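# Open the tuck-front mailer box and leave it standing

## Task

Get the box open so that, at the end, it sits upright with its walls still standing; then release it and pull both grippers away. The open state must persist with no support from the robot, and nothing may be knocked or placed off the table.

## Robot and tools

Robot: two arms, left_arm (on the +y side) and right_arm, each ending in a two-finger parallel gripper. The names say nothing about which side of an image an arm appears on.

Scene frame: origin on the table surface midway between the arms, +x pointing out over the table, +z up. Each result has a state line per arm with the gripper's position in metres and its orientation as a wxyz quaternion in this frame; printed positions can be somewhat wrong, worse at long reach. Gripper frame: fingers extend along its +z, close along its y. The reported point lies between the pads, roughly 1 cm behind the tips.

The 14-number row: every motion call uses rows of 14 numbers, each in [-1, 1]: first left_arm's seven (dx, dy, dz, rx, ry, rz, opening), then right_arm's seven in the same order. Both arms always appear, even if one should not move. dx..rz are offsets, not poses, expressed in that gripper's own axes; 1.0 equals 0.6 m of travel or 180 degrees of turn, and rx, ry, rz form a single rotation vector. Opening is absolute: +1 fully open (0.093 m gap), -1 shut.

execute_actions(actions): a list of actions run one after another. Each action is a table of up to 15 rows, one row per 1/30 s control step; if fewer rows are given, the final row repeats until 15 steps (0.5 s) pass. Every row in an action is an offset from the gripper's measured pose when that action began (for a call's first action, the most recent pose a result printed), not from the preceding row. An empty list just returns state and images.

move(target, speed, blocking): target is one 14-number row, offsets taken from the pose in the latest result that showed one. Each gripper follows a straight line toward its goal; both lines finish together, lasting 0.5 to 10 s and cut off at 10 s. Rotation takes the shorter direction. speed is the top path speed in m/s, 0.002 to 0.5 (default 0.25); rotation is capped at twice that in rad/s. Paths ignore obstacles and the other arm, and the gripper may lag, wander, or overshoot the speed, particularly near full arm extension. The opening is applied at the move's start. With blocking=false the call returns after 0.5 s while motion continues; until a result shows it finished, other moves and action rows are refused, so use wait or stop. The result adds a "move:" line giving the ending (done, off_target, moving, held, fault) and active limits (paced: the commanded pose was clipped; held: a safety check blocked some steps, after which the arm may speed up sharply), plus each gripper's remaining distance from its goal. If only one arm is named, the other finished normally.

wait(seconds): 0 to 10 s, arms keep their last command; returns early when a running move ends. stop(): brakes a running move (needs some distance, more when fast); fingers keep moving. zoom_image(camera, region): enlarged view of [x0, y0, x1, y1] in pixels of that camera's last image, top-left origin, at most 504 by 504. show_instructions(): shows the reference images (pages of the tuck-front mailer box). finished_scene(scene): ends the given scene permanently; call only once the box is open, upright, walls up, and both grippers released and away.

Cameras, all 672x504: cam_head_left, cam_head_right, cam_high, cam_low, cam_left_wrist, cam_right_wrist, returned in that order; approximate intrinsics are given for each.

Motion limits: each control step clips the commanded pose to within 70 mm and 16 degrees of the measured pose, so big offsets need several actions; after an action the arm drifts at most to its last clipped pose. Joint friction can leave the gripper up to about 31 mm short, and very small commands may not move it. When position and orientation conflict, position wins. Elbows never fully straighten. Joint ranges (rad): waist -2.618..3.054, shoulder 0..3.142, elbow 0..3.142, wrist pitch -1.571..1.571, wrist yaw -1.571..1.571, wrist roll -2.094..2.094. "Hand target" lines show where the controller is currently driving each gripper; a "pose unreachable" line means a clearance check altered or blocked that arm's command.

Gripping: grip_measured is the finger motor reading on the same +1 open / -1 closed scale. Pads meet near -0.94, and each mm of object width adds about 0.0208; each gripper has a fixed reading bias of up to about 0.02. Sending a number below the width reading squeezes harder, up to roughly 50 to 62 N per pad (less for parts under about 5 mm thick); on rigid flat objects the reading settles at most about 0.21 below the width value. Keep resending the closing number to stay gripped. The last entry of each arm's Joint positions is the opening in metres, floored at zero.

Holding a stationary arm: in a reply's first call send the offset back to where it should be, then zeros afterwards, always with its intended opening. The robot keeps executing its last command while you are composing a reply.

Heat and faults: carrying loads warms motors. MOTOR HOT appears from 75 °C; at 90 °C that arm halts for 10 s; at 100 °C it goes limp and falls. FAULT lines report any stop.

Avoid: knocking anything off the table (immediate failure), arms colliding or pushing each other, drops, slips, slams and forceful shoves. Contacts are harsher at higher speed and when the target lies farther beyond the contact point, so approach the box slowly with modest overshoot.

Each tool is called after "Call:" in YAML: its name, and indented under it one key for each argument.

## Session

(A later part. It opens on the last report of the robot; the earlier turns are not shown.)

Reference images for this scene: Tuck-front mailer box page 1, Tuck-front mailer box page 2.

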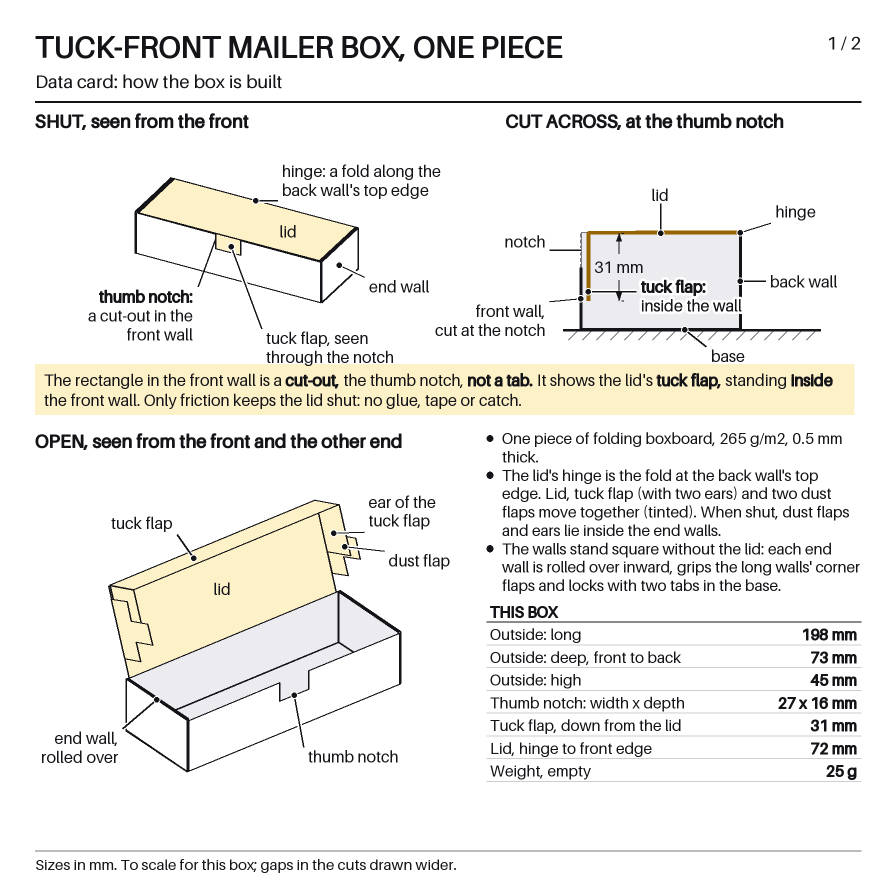

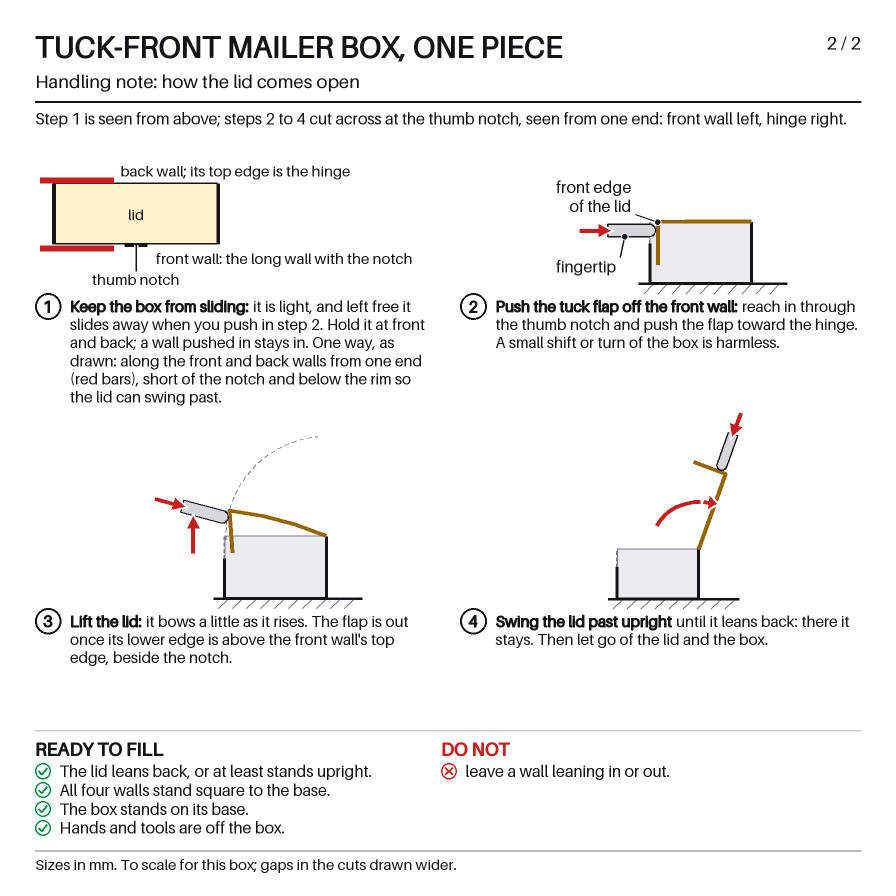

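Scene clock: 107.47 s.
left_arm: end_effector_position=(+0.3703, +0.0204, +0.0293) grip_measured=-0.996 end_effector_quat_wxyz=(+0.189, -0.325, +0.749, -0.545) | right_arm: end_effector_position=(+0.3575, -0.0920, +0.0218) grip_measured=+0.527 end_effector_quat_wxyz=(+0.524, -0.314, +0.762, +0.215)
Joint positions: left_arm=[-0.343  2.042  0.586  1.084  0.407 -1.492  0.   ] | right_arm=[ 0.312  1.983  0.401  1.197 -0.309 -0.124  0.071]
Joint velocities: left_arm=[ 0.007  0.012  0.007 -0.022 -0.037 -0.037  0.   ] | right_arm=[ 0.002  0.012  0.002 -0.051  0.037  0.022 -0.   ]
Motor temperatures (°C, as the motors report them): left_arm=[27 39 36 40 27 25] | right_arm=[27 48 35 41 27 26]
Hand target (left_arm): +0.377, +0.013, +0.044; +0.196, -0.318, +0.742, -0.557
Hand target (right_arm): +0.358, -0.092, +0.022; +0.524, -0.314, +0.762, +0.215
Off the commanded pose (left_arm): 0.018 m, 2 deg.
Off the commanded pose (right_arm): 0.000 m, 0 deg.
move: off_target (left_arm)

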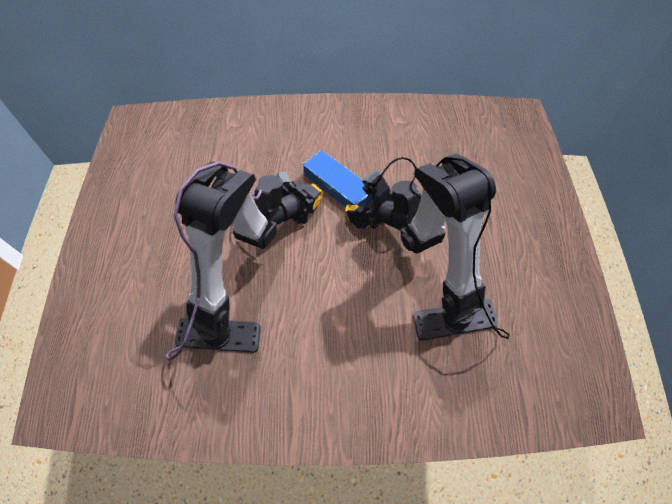

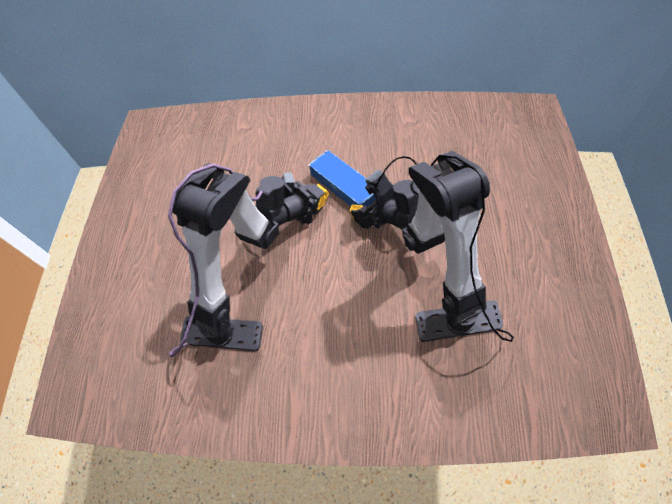

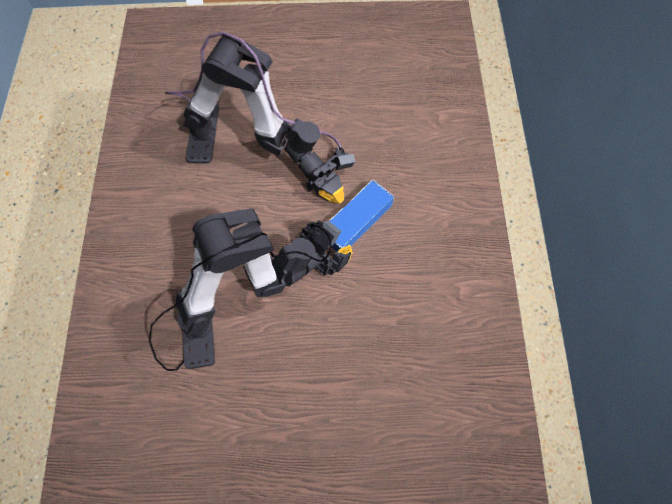

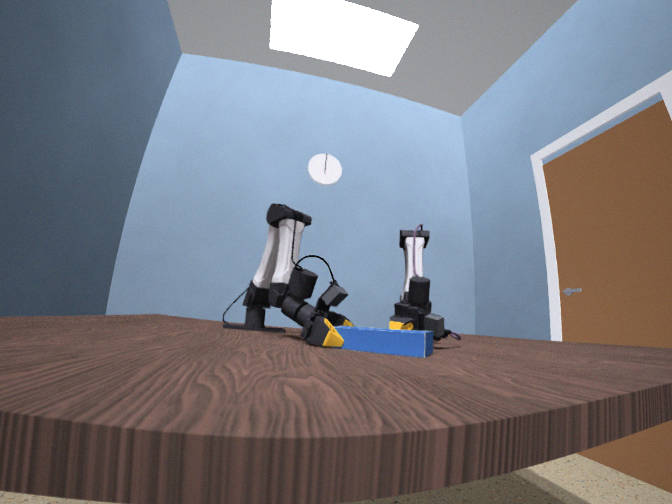

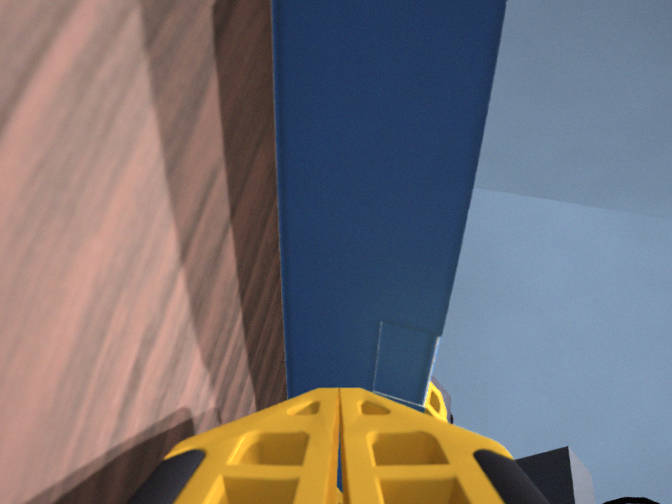

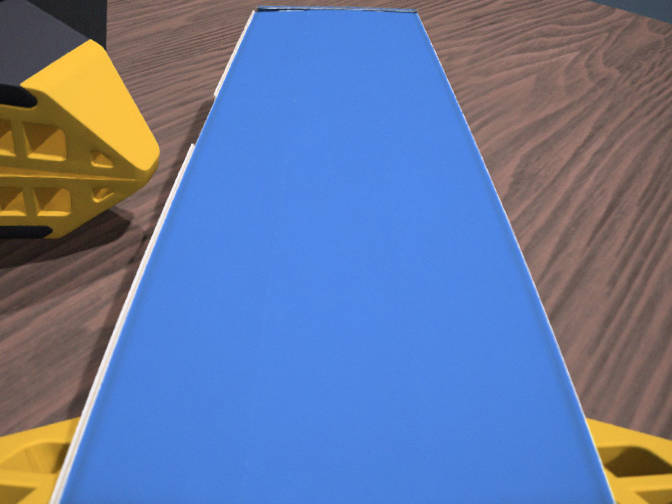

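Call:
move:
  target: [0,-0.04,0.015,0.01,0,0,-1, 0,0,0,0,0,0,0.52]
  speed: 0.02

Scene clock: 110.33 s.
left_arm: end_effector_position=(+0.3747, +0.0166, +0.0296) grip_measured=-0.996 end_effector_quat_wxyz=(+0.184, -0.330, +0.750, -0.543) | right_arm: end_effector_position=(+0.3575, -0.0920, +0.0218) grip_measured=+0.527 end_effector_quat_wxyz=(+0.524, -0.314, +0.762, +0.215)
Joint positions: left_arm=[-0.349  2.042  0.613  1.048  0.401 -1.503  0.   ] | right_arm=[ 0.312  1.983  0.401  1.197 -0.309 -0.124  0.071]
Joint velocities: left_arm=[-0.002  0.002 -0.012  0.037 -0.022  0.037  0.   ] | right_arm=[-0.002 -0.017 -0.002 -0.037  0.007  0.022  0.   ]
Motor temperatures (°C, as the motors report them): left_arm=[27 39 36 40 27 25] | right_arm=[27 48 35 41 27 26]
Hand target (left_arm): +0.382, +0.010, +0.049; +0.194, -0.322, +0.740, -0.558
Hand target (right_arm): +0.358, -0.092, +0.022; +0.524, -0.314, +0.762, +0.215
Off the commanded pose (left_arm): 0.022 m, 2 deg.
Off the commanded pose (right_arm): 0.000 m, 0 deg.
move: off_target (left_arm)

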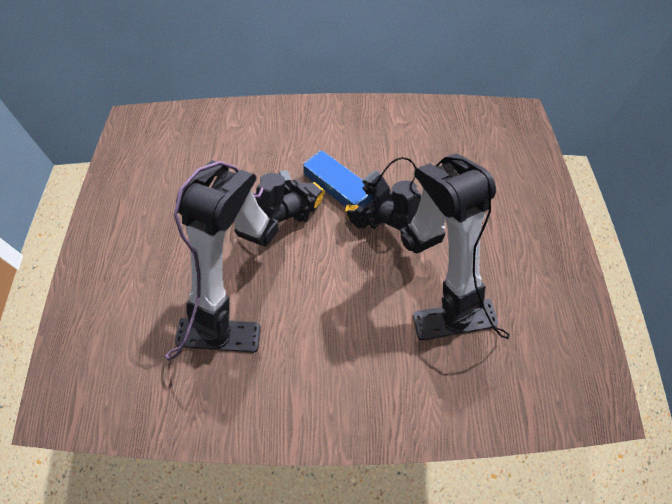

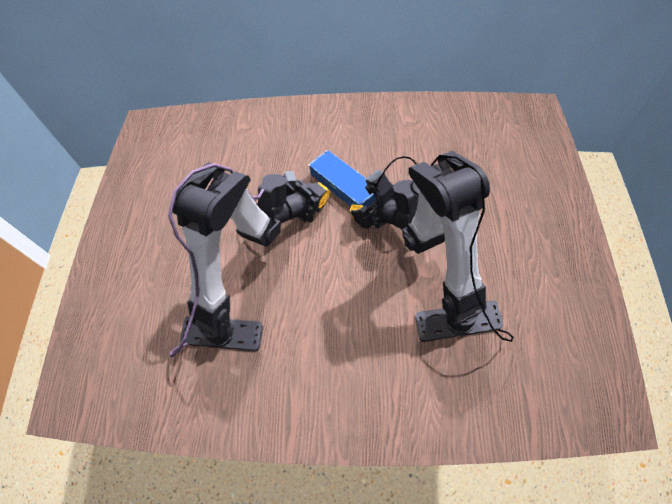

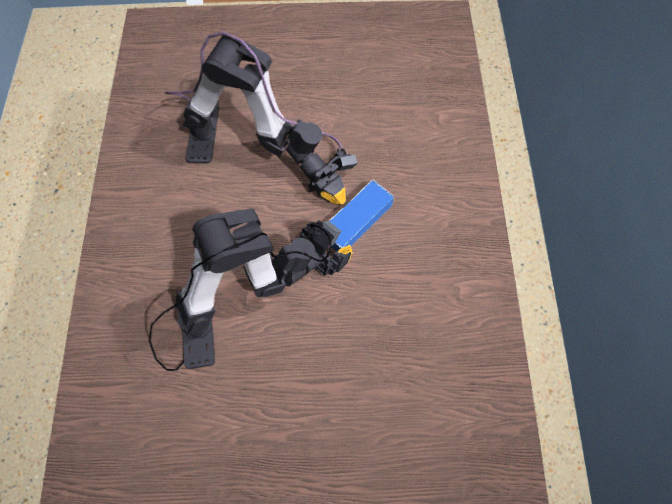

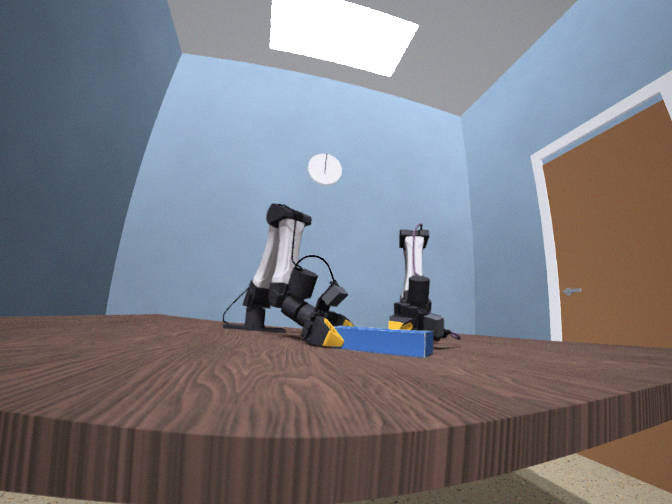

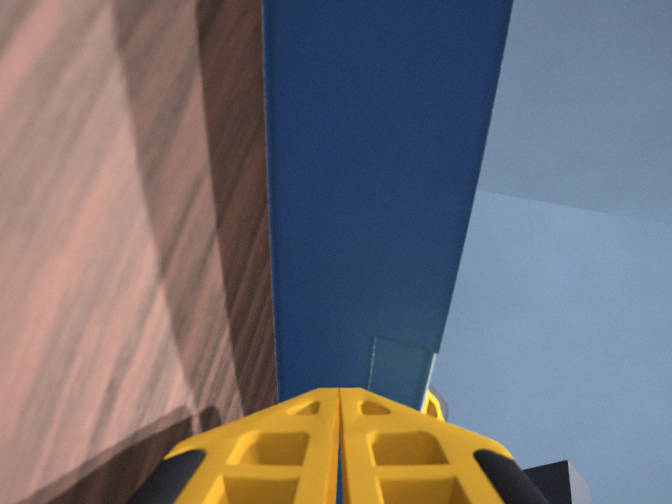

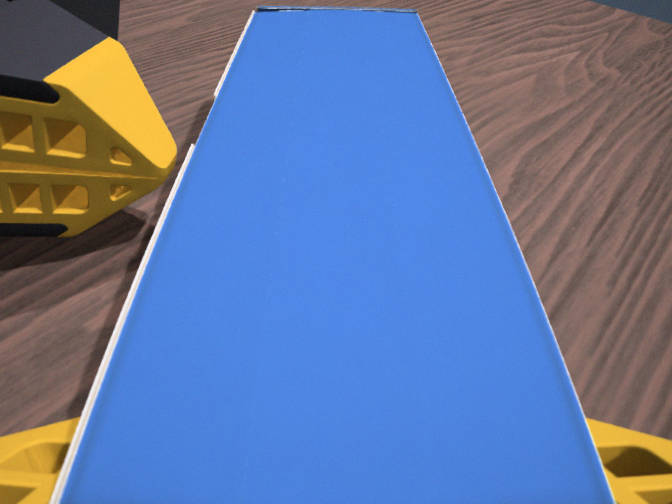

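Call:
move:
  target: [0,-0.04,-0.012,0.03,0,0,-1, 0,0,0,0,0,0,0.52]
  speed: 0.02

Scene clock: 115.07 s.
left_arm: end_effector_position=(+0.3804, +0.0133, +0.0495) grip_measured=-0.996 end_effector_quat_wxyz=(+0.199, -0.320, +0.727, -0.574) | right_arm: end_effector_position=(+0.3575, -0.0920, +0.0218) grip_measured=+0.527 end_effector_quat_wxyz=(+0.524, -0.314, +0.762, +0.215)
Joint positions: left_arm=[-0.349  2.042  0.613  1.14   0.407 -1.534  0.   ] | right_arm=[ 0.312  1.983  0.401  1.197 -0.309 -0.124  0.071]
Joint velocities: left_arm=[ 0.017 -0.002  0.012 -0.007 -0.051 -0.066  0.   ] | right_arm=[ 0.007 -0.002 -0.002 -0.022  0.007 -0.051 -0.   ]
Motor temperatures (°C, as the motors report them): left_arm=[27 40 36 40 27 25] | right_arm=[27 48 35 42 27 26]
Hand target (left_arm): +0.377, +0.017, +0.054; +0.199, -0.321, +0.723, -0.578
Hand target (right_arm): +0.358, -0.092, +0.022; +0.524, -0.314, +0.762, +0.215
Off the commanded pose (left_arm): 0.007 m, 1 deg.
Off the commanded pose (right_arm): 0.000 m, 0 deg.
move: done

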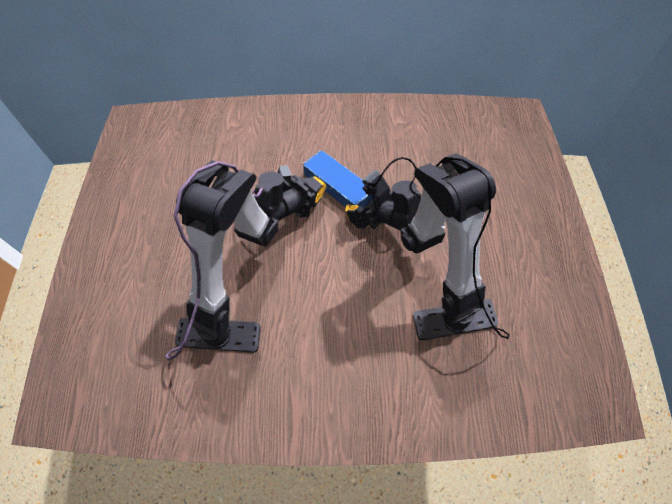

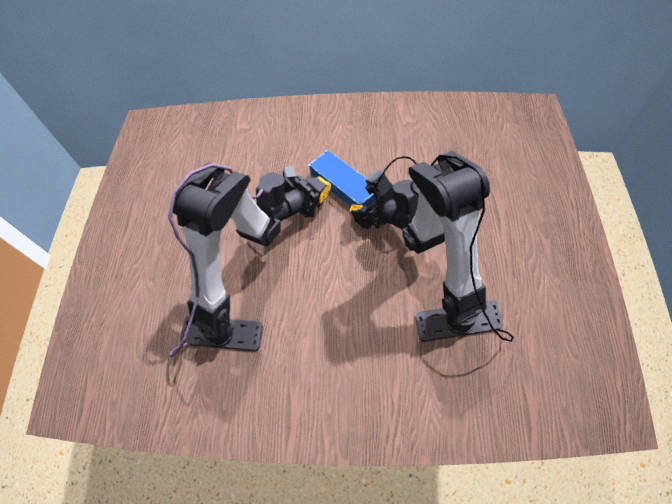

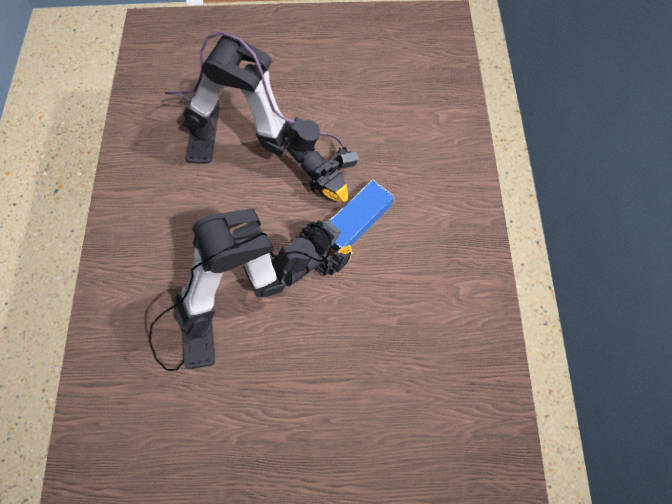

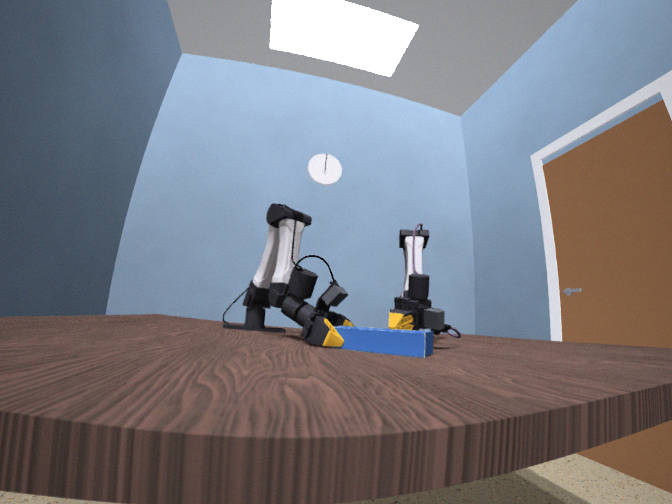

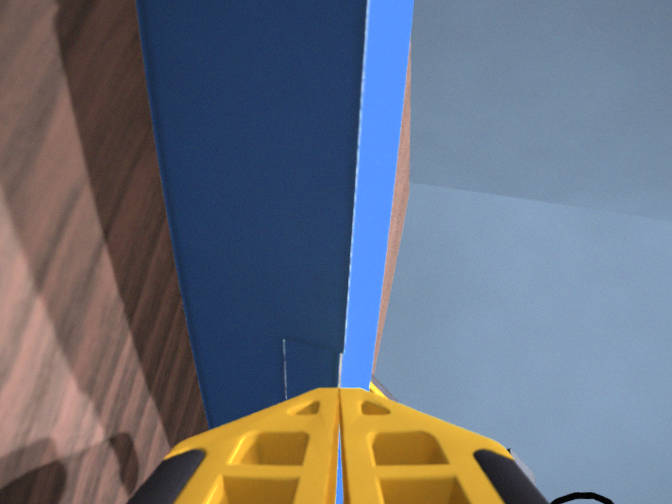

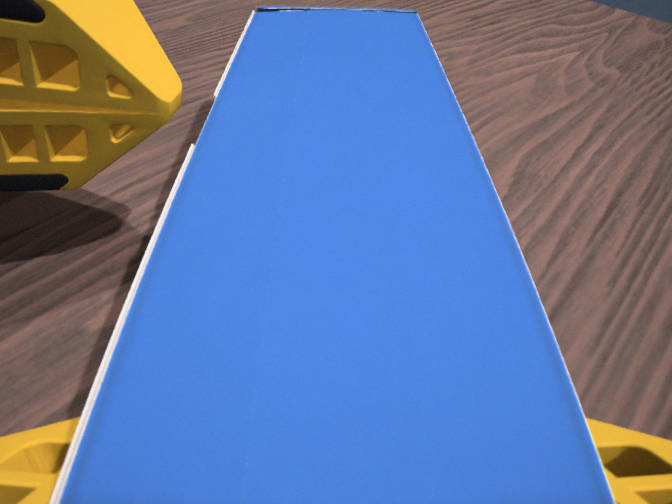

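Down by wrist, proportionally.

Call:
move:
  target: [0,0.022,0.0,-0.018,0,0,-1, 0,0,0,0,0,0,0.52]
  speed: 0.02

Scene clock: 118.10 s.
left_arm: end_effector_position=(+0.3767, +0.0149, +0.0374) grip_measured=-0.996 end_effector_quat_wxyz=(+0.189, -0.326, +0.741, -0.556) | right_arm: end_effector_position=(+0.3575, -0.0920, +0.0218) grip_measured=+0.527 end_effector_quat_wxyz=(+0.524, -0.314, +0.762, +0.215)
Joint positions: left_arm=[-0.349  2.042  0.613  1.084  0.407 -1.517  0.   ] | right_arm=[ 0.312  1.983  0.401  1.197 -0.309 -0.124  0.071]
Joint velocities: left_arm=[-0.007 -0.012  0.002 -0.051  0.007 -0.022  0.   ] | right_arm=[ 0.007  0.012 -0.017 -0.051 -0.11  -0.037 -0.   ]
Motor temperatures (°C, as the motors report them): left_arm=[27 40 36 40 27 25] | right_arm=[27 48 35 42 27 26]
Hand target (left_arm): +0.377, +0.015, +0.037; +0.191, -0.325, +0.743, -0.553
Hand target (right_arm): +0.358, -0.092, +0.022; +0.524, -0.314, +0.762, +0.215
Off the commanded pose (left_arm): 0.001 m, 0 deg.
Off the commanded pose (right_arm): 0.000 m, 0 deg.
move: done

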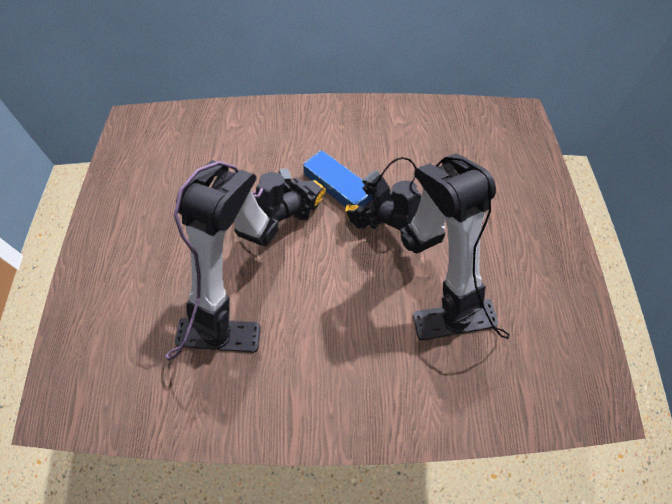

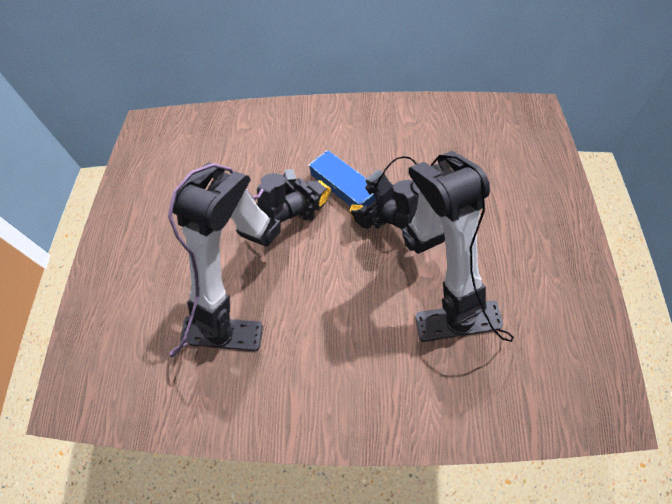

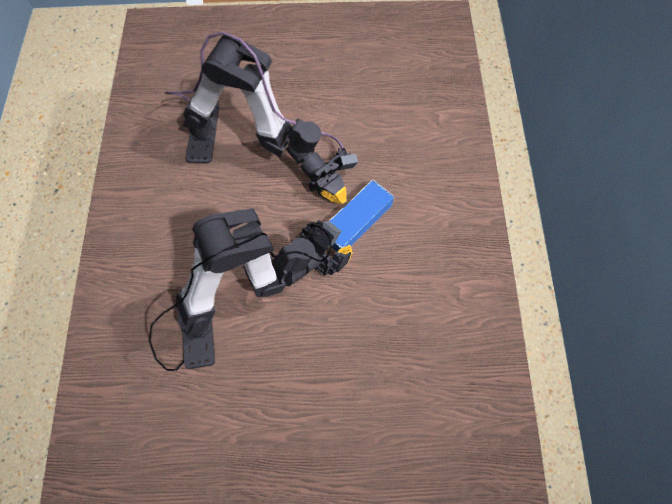

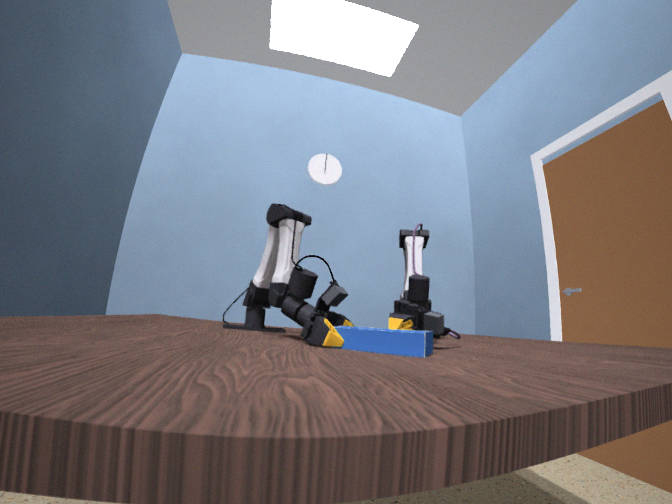

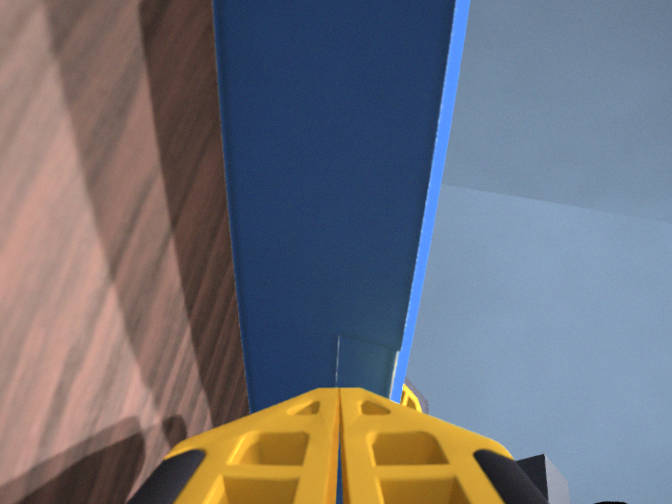

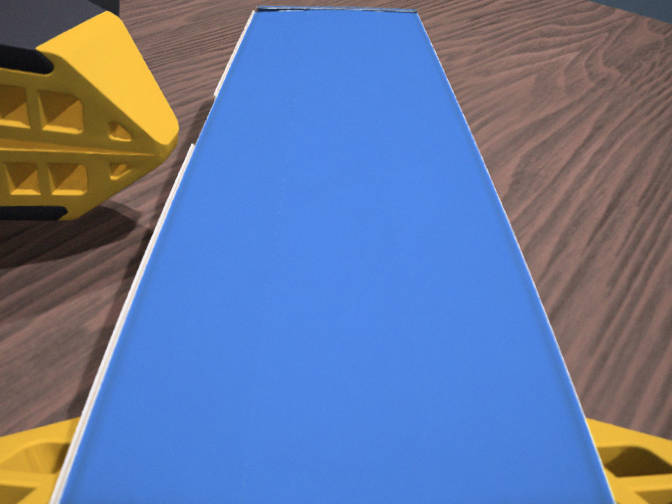

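Call:
move:
  target: [0,-0.012,0.048,0,0,0,-1, 0,0,0,0,0,0,0.52]
  speed: 0.02

Call:
move:
  target: [0,-0.08,0.02,0.04,0,0,-1, 0,0.015,0,-0.02,0,0,0.52]
  speed: 0.012

Call:
move:
  target: [0,-0.08,0.02,0.04,0,0,-1, 0,0.02,0,-0.025,0,0,0.52]
  speed: 0.012

Scene clock: 121.70 s.
left_arm: end_effector_position=(+0.3928, +0.0018, +0.0371) grip_measured=-0.996 end_effector_quat_wxyz=(+0.192, -0.327, +0.741, -0.554) | right_arm: end_effector_position=(+0.3608, -0.0957, +0.0213) grip_measured=+0.527 end_effector_quat_wxyz=(+0.528, -0.307, +0.766, +0.203)
Joint positions: left_arm=[-0.371  2.079  0.697  1.039  0.378 -1.521  0.   ] | right_arm=[ 0.312  1.983  0.401  1.197 -0.279 -0.124  0.071]
Joint velocities: left_arm=[-0.007 -0.007  0.007 -0.081  0.037  0.007  0.   ] | right_arm=[ 0.002 -0.012  0.002 -0.007 -0.007 -0.095 -0.001]
Motor temperatures (°C, as the motors report them): left_arm=[27 40 36 40 27 25] | right_arm=[27 48 35 42 27 26]
Hand target (left_arm): +0.397, -0.006, +0.036; +0.189, -0.326, +0.741, -0.556
Hand target (right_arm): +0.358, -0.092, +0.022; +0.524, -0.314, +0.762, +0.215
Off the commanded pose (left_arm): 0.010 m, 0 deg.
Off the commanded pose (right_arm): 0.005 m, 2 deg.
move: done

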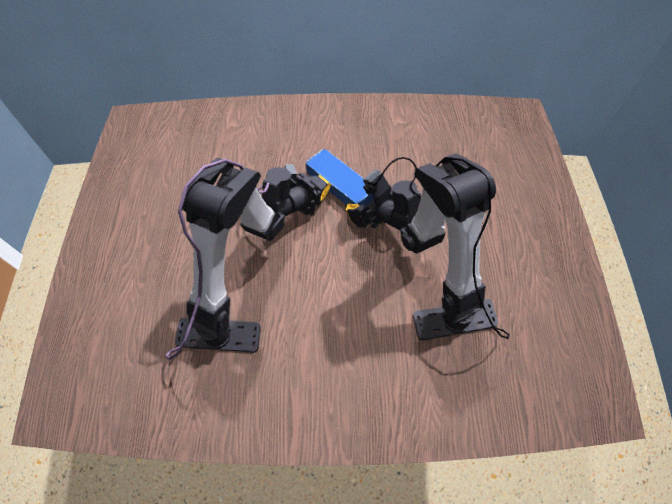

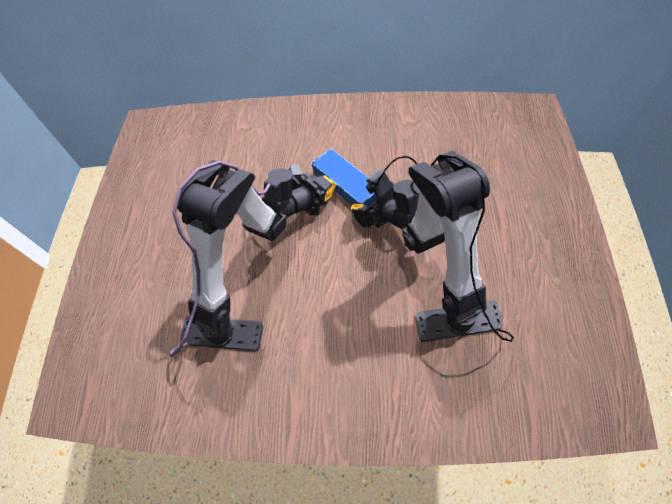

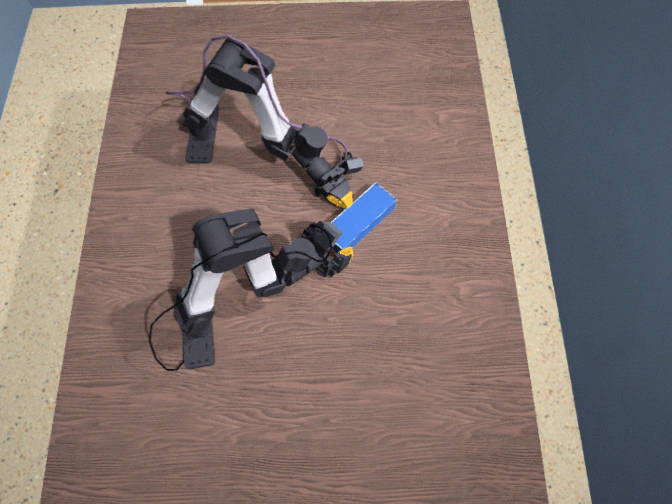

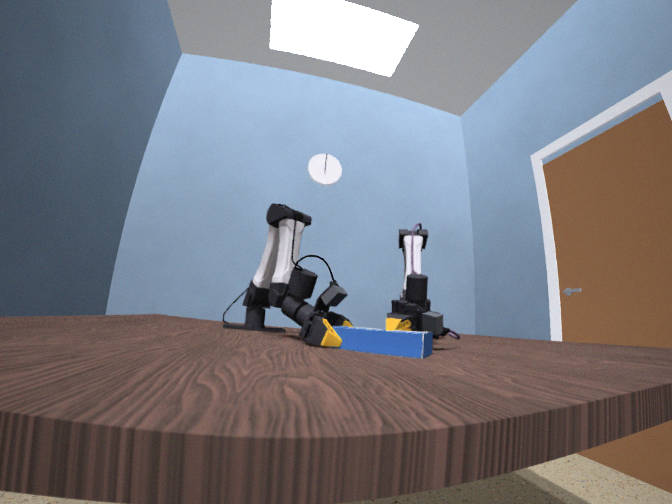

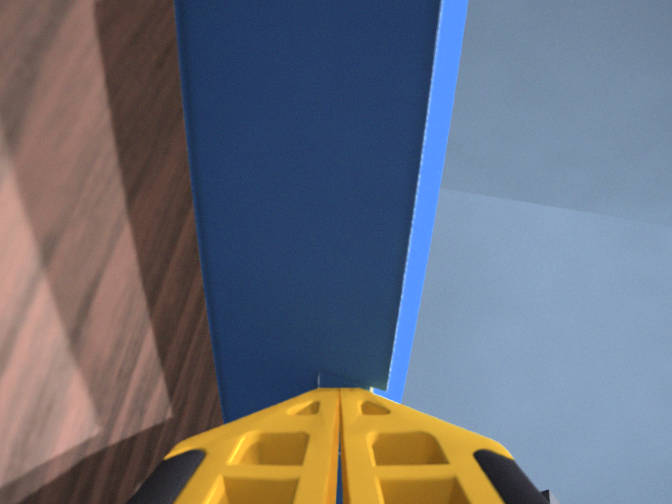

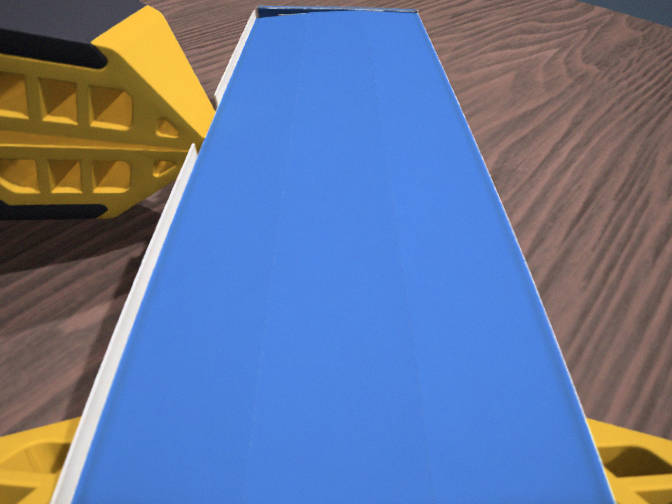

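Scene clock: 127.17 s.
left_arm: end_effector_position=(+0.3994, -0.0041, +0.0483) grip_measured=-0.996 end_effector_quat_wxyz=(+0.188, -0.334, +0.727, -0.570) | right_arm: end_effector_position=(+0.3642, -0.1005, +0.0222) grip_measured=+0.527 end_effector_quat_wxyz=(+0.530, -0.299, +0.768, +0.202)
Joint positions: left_arm=[-0.377  2.079  0.723  1.051  0.378 -1.568  0.   ] | right_arm=[ 0.297  1.983  0.401  1.201 -0.282 -0.118  0.071]
Joint velocities: left_arm=[-0.002  0.012  0.002 -0.007  0.022 -0.022  0.   ] | right_arm=[ 0.002 -0.002  0.012  0.022 -0.022  0.051  0.   ]
Motor temperatures (°C, as the motors report them): left_arm=[27 40 36 41 27 25] | right_arm=[27 48 35 42 27 26]
Hand target (left_arm): +0.411, -0.014, +0.079; +0.211, -0.314, +0.705, -0.600
Hand target (right_arm): +0.355, -0.090, +0.021; +0.518, -0.322, +0.759, +0.227
Off the commanded pose (left_arm): 0.035 m, 6 deg.
Off the commanded pose (right_arm): 0.015 m, 4 deg.
move: off_target (left_arm, right_arm)

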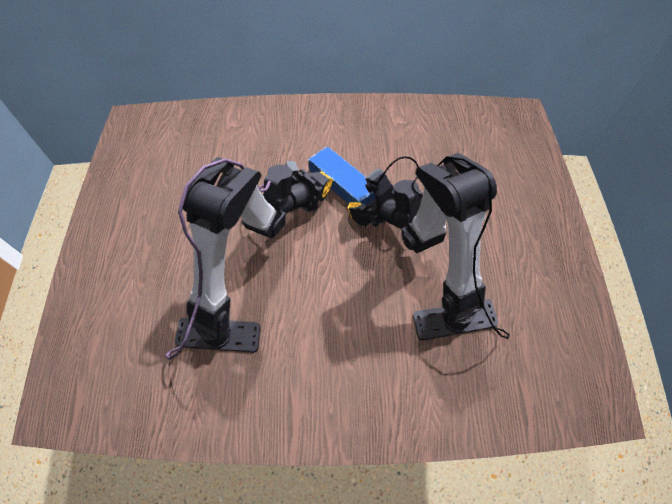

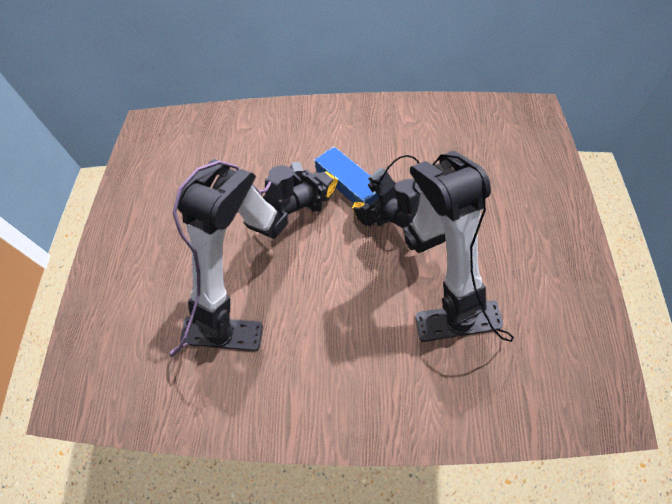

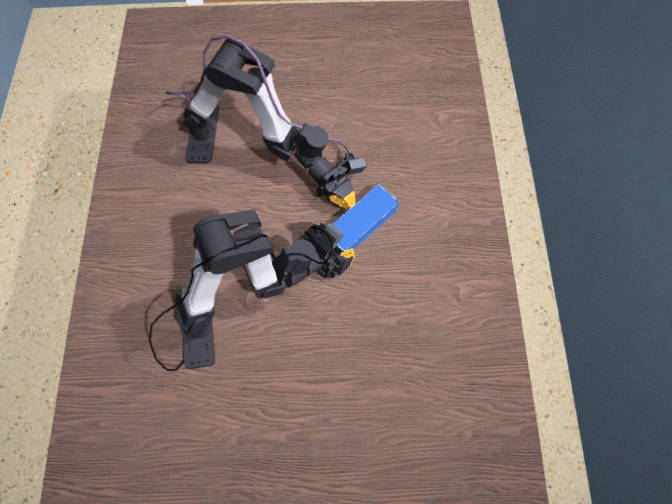

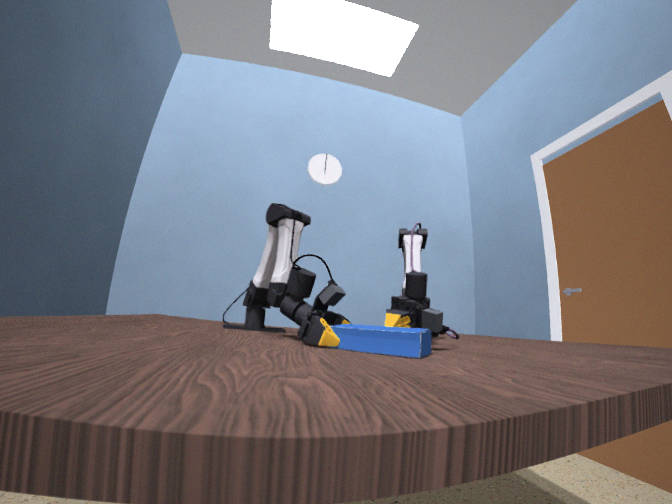

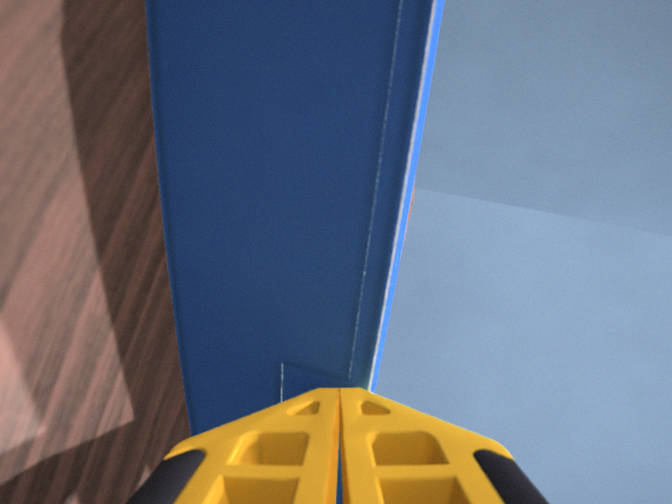

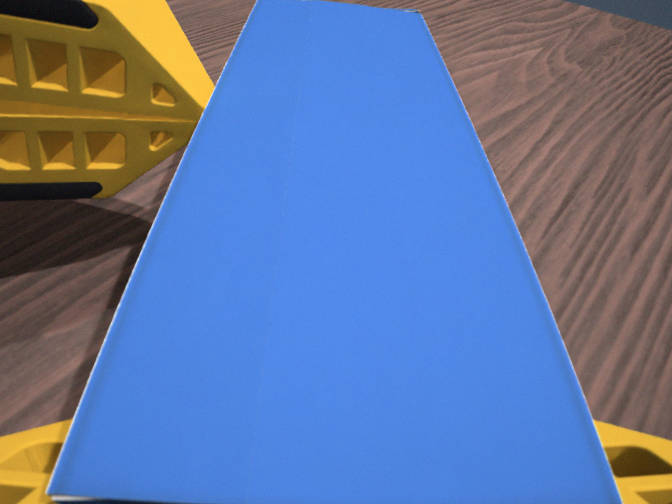

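Scene clock: 132.63 s.
left_arm: end_effector_position=(+0.4153, -0.0097, +0.0737) grip_measured=-0.996 end_effector_quat_wxyz=(+0.201, -0.333, +0.699, -0.600) | right_arm: end_effector_position=(+0.3581, -0.0954, +0.0226) grip_measured=+0.527 end_effector_quat_wxyz=(+0.521, -0.312, +0.761, +0.228)
Joint positions: left_arm=[-0.377  2.079  0.772  1.091  0.368 -1.614  0.   ] | right_arm=[ 0.286  1.983  0.401  1.196 -0.353 -0.116  0.071]
Joint velocities: left_arm=[-0.002 -0.012  0.002  0.007 -0.037 -0.051  0.   ] | right_arm=[-0.007 -0.017  0.002 -0.051  0.007  0.007 -0.   ]
Motor temperatures (°C, as the motors report them): left_arm=[27 41 36 42 27 25] | right_arm=[27 47 34 42 27 26]
Hand target (left_arm): +0.419, -0.019, +0.091; +0.207, -0.322, +0.689, -0.615
Hand target (right_arm): +0.356, -0.092, +0.022; +0.517, -0.320, +0.759, +0.232
Off the commanded pose (left_arm): 0.020 m, 3 deg.
Off the commanded pose (right_arm): 0.004 m, 1 deg.
move: off_target (left_arm)

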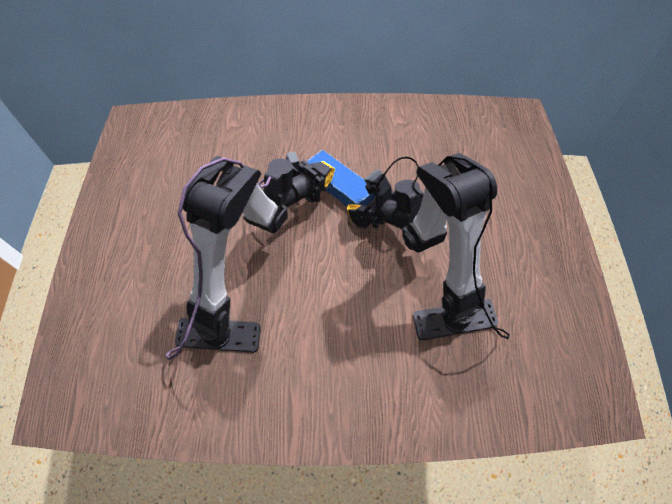

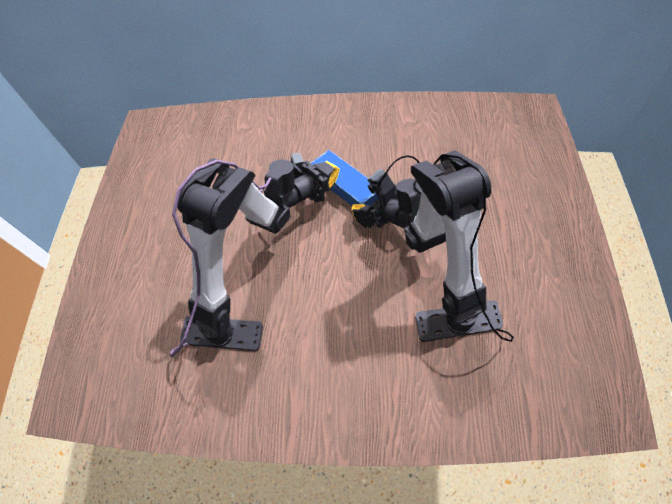

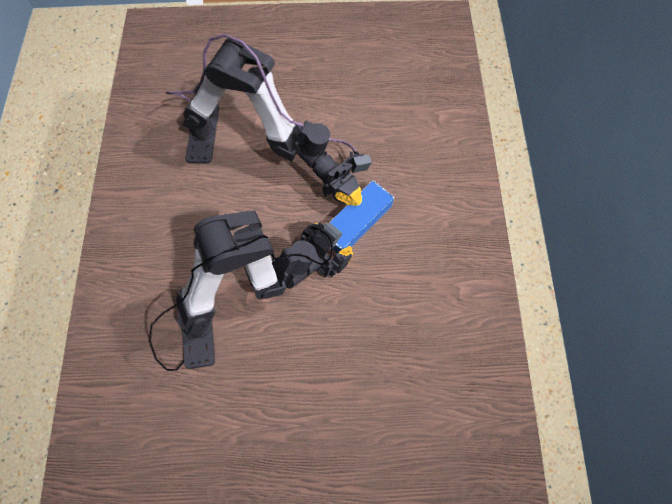

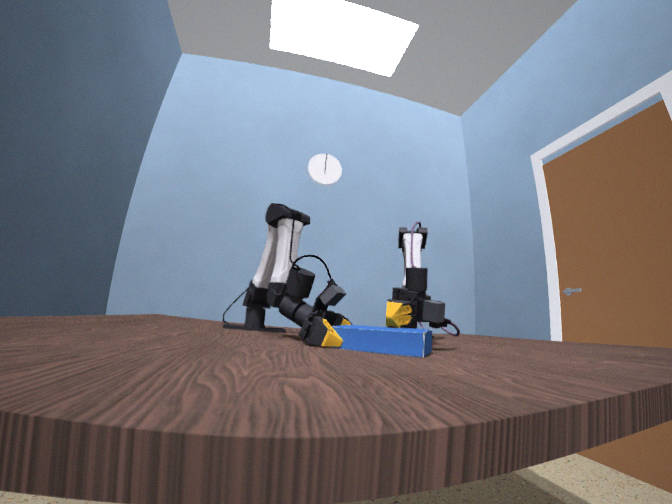

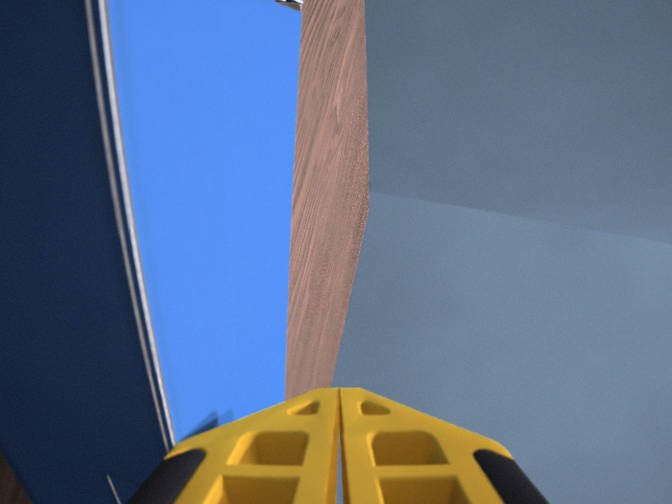

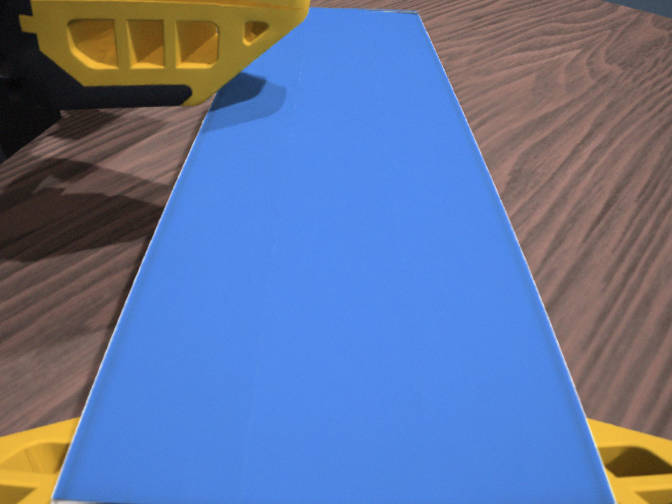

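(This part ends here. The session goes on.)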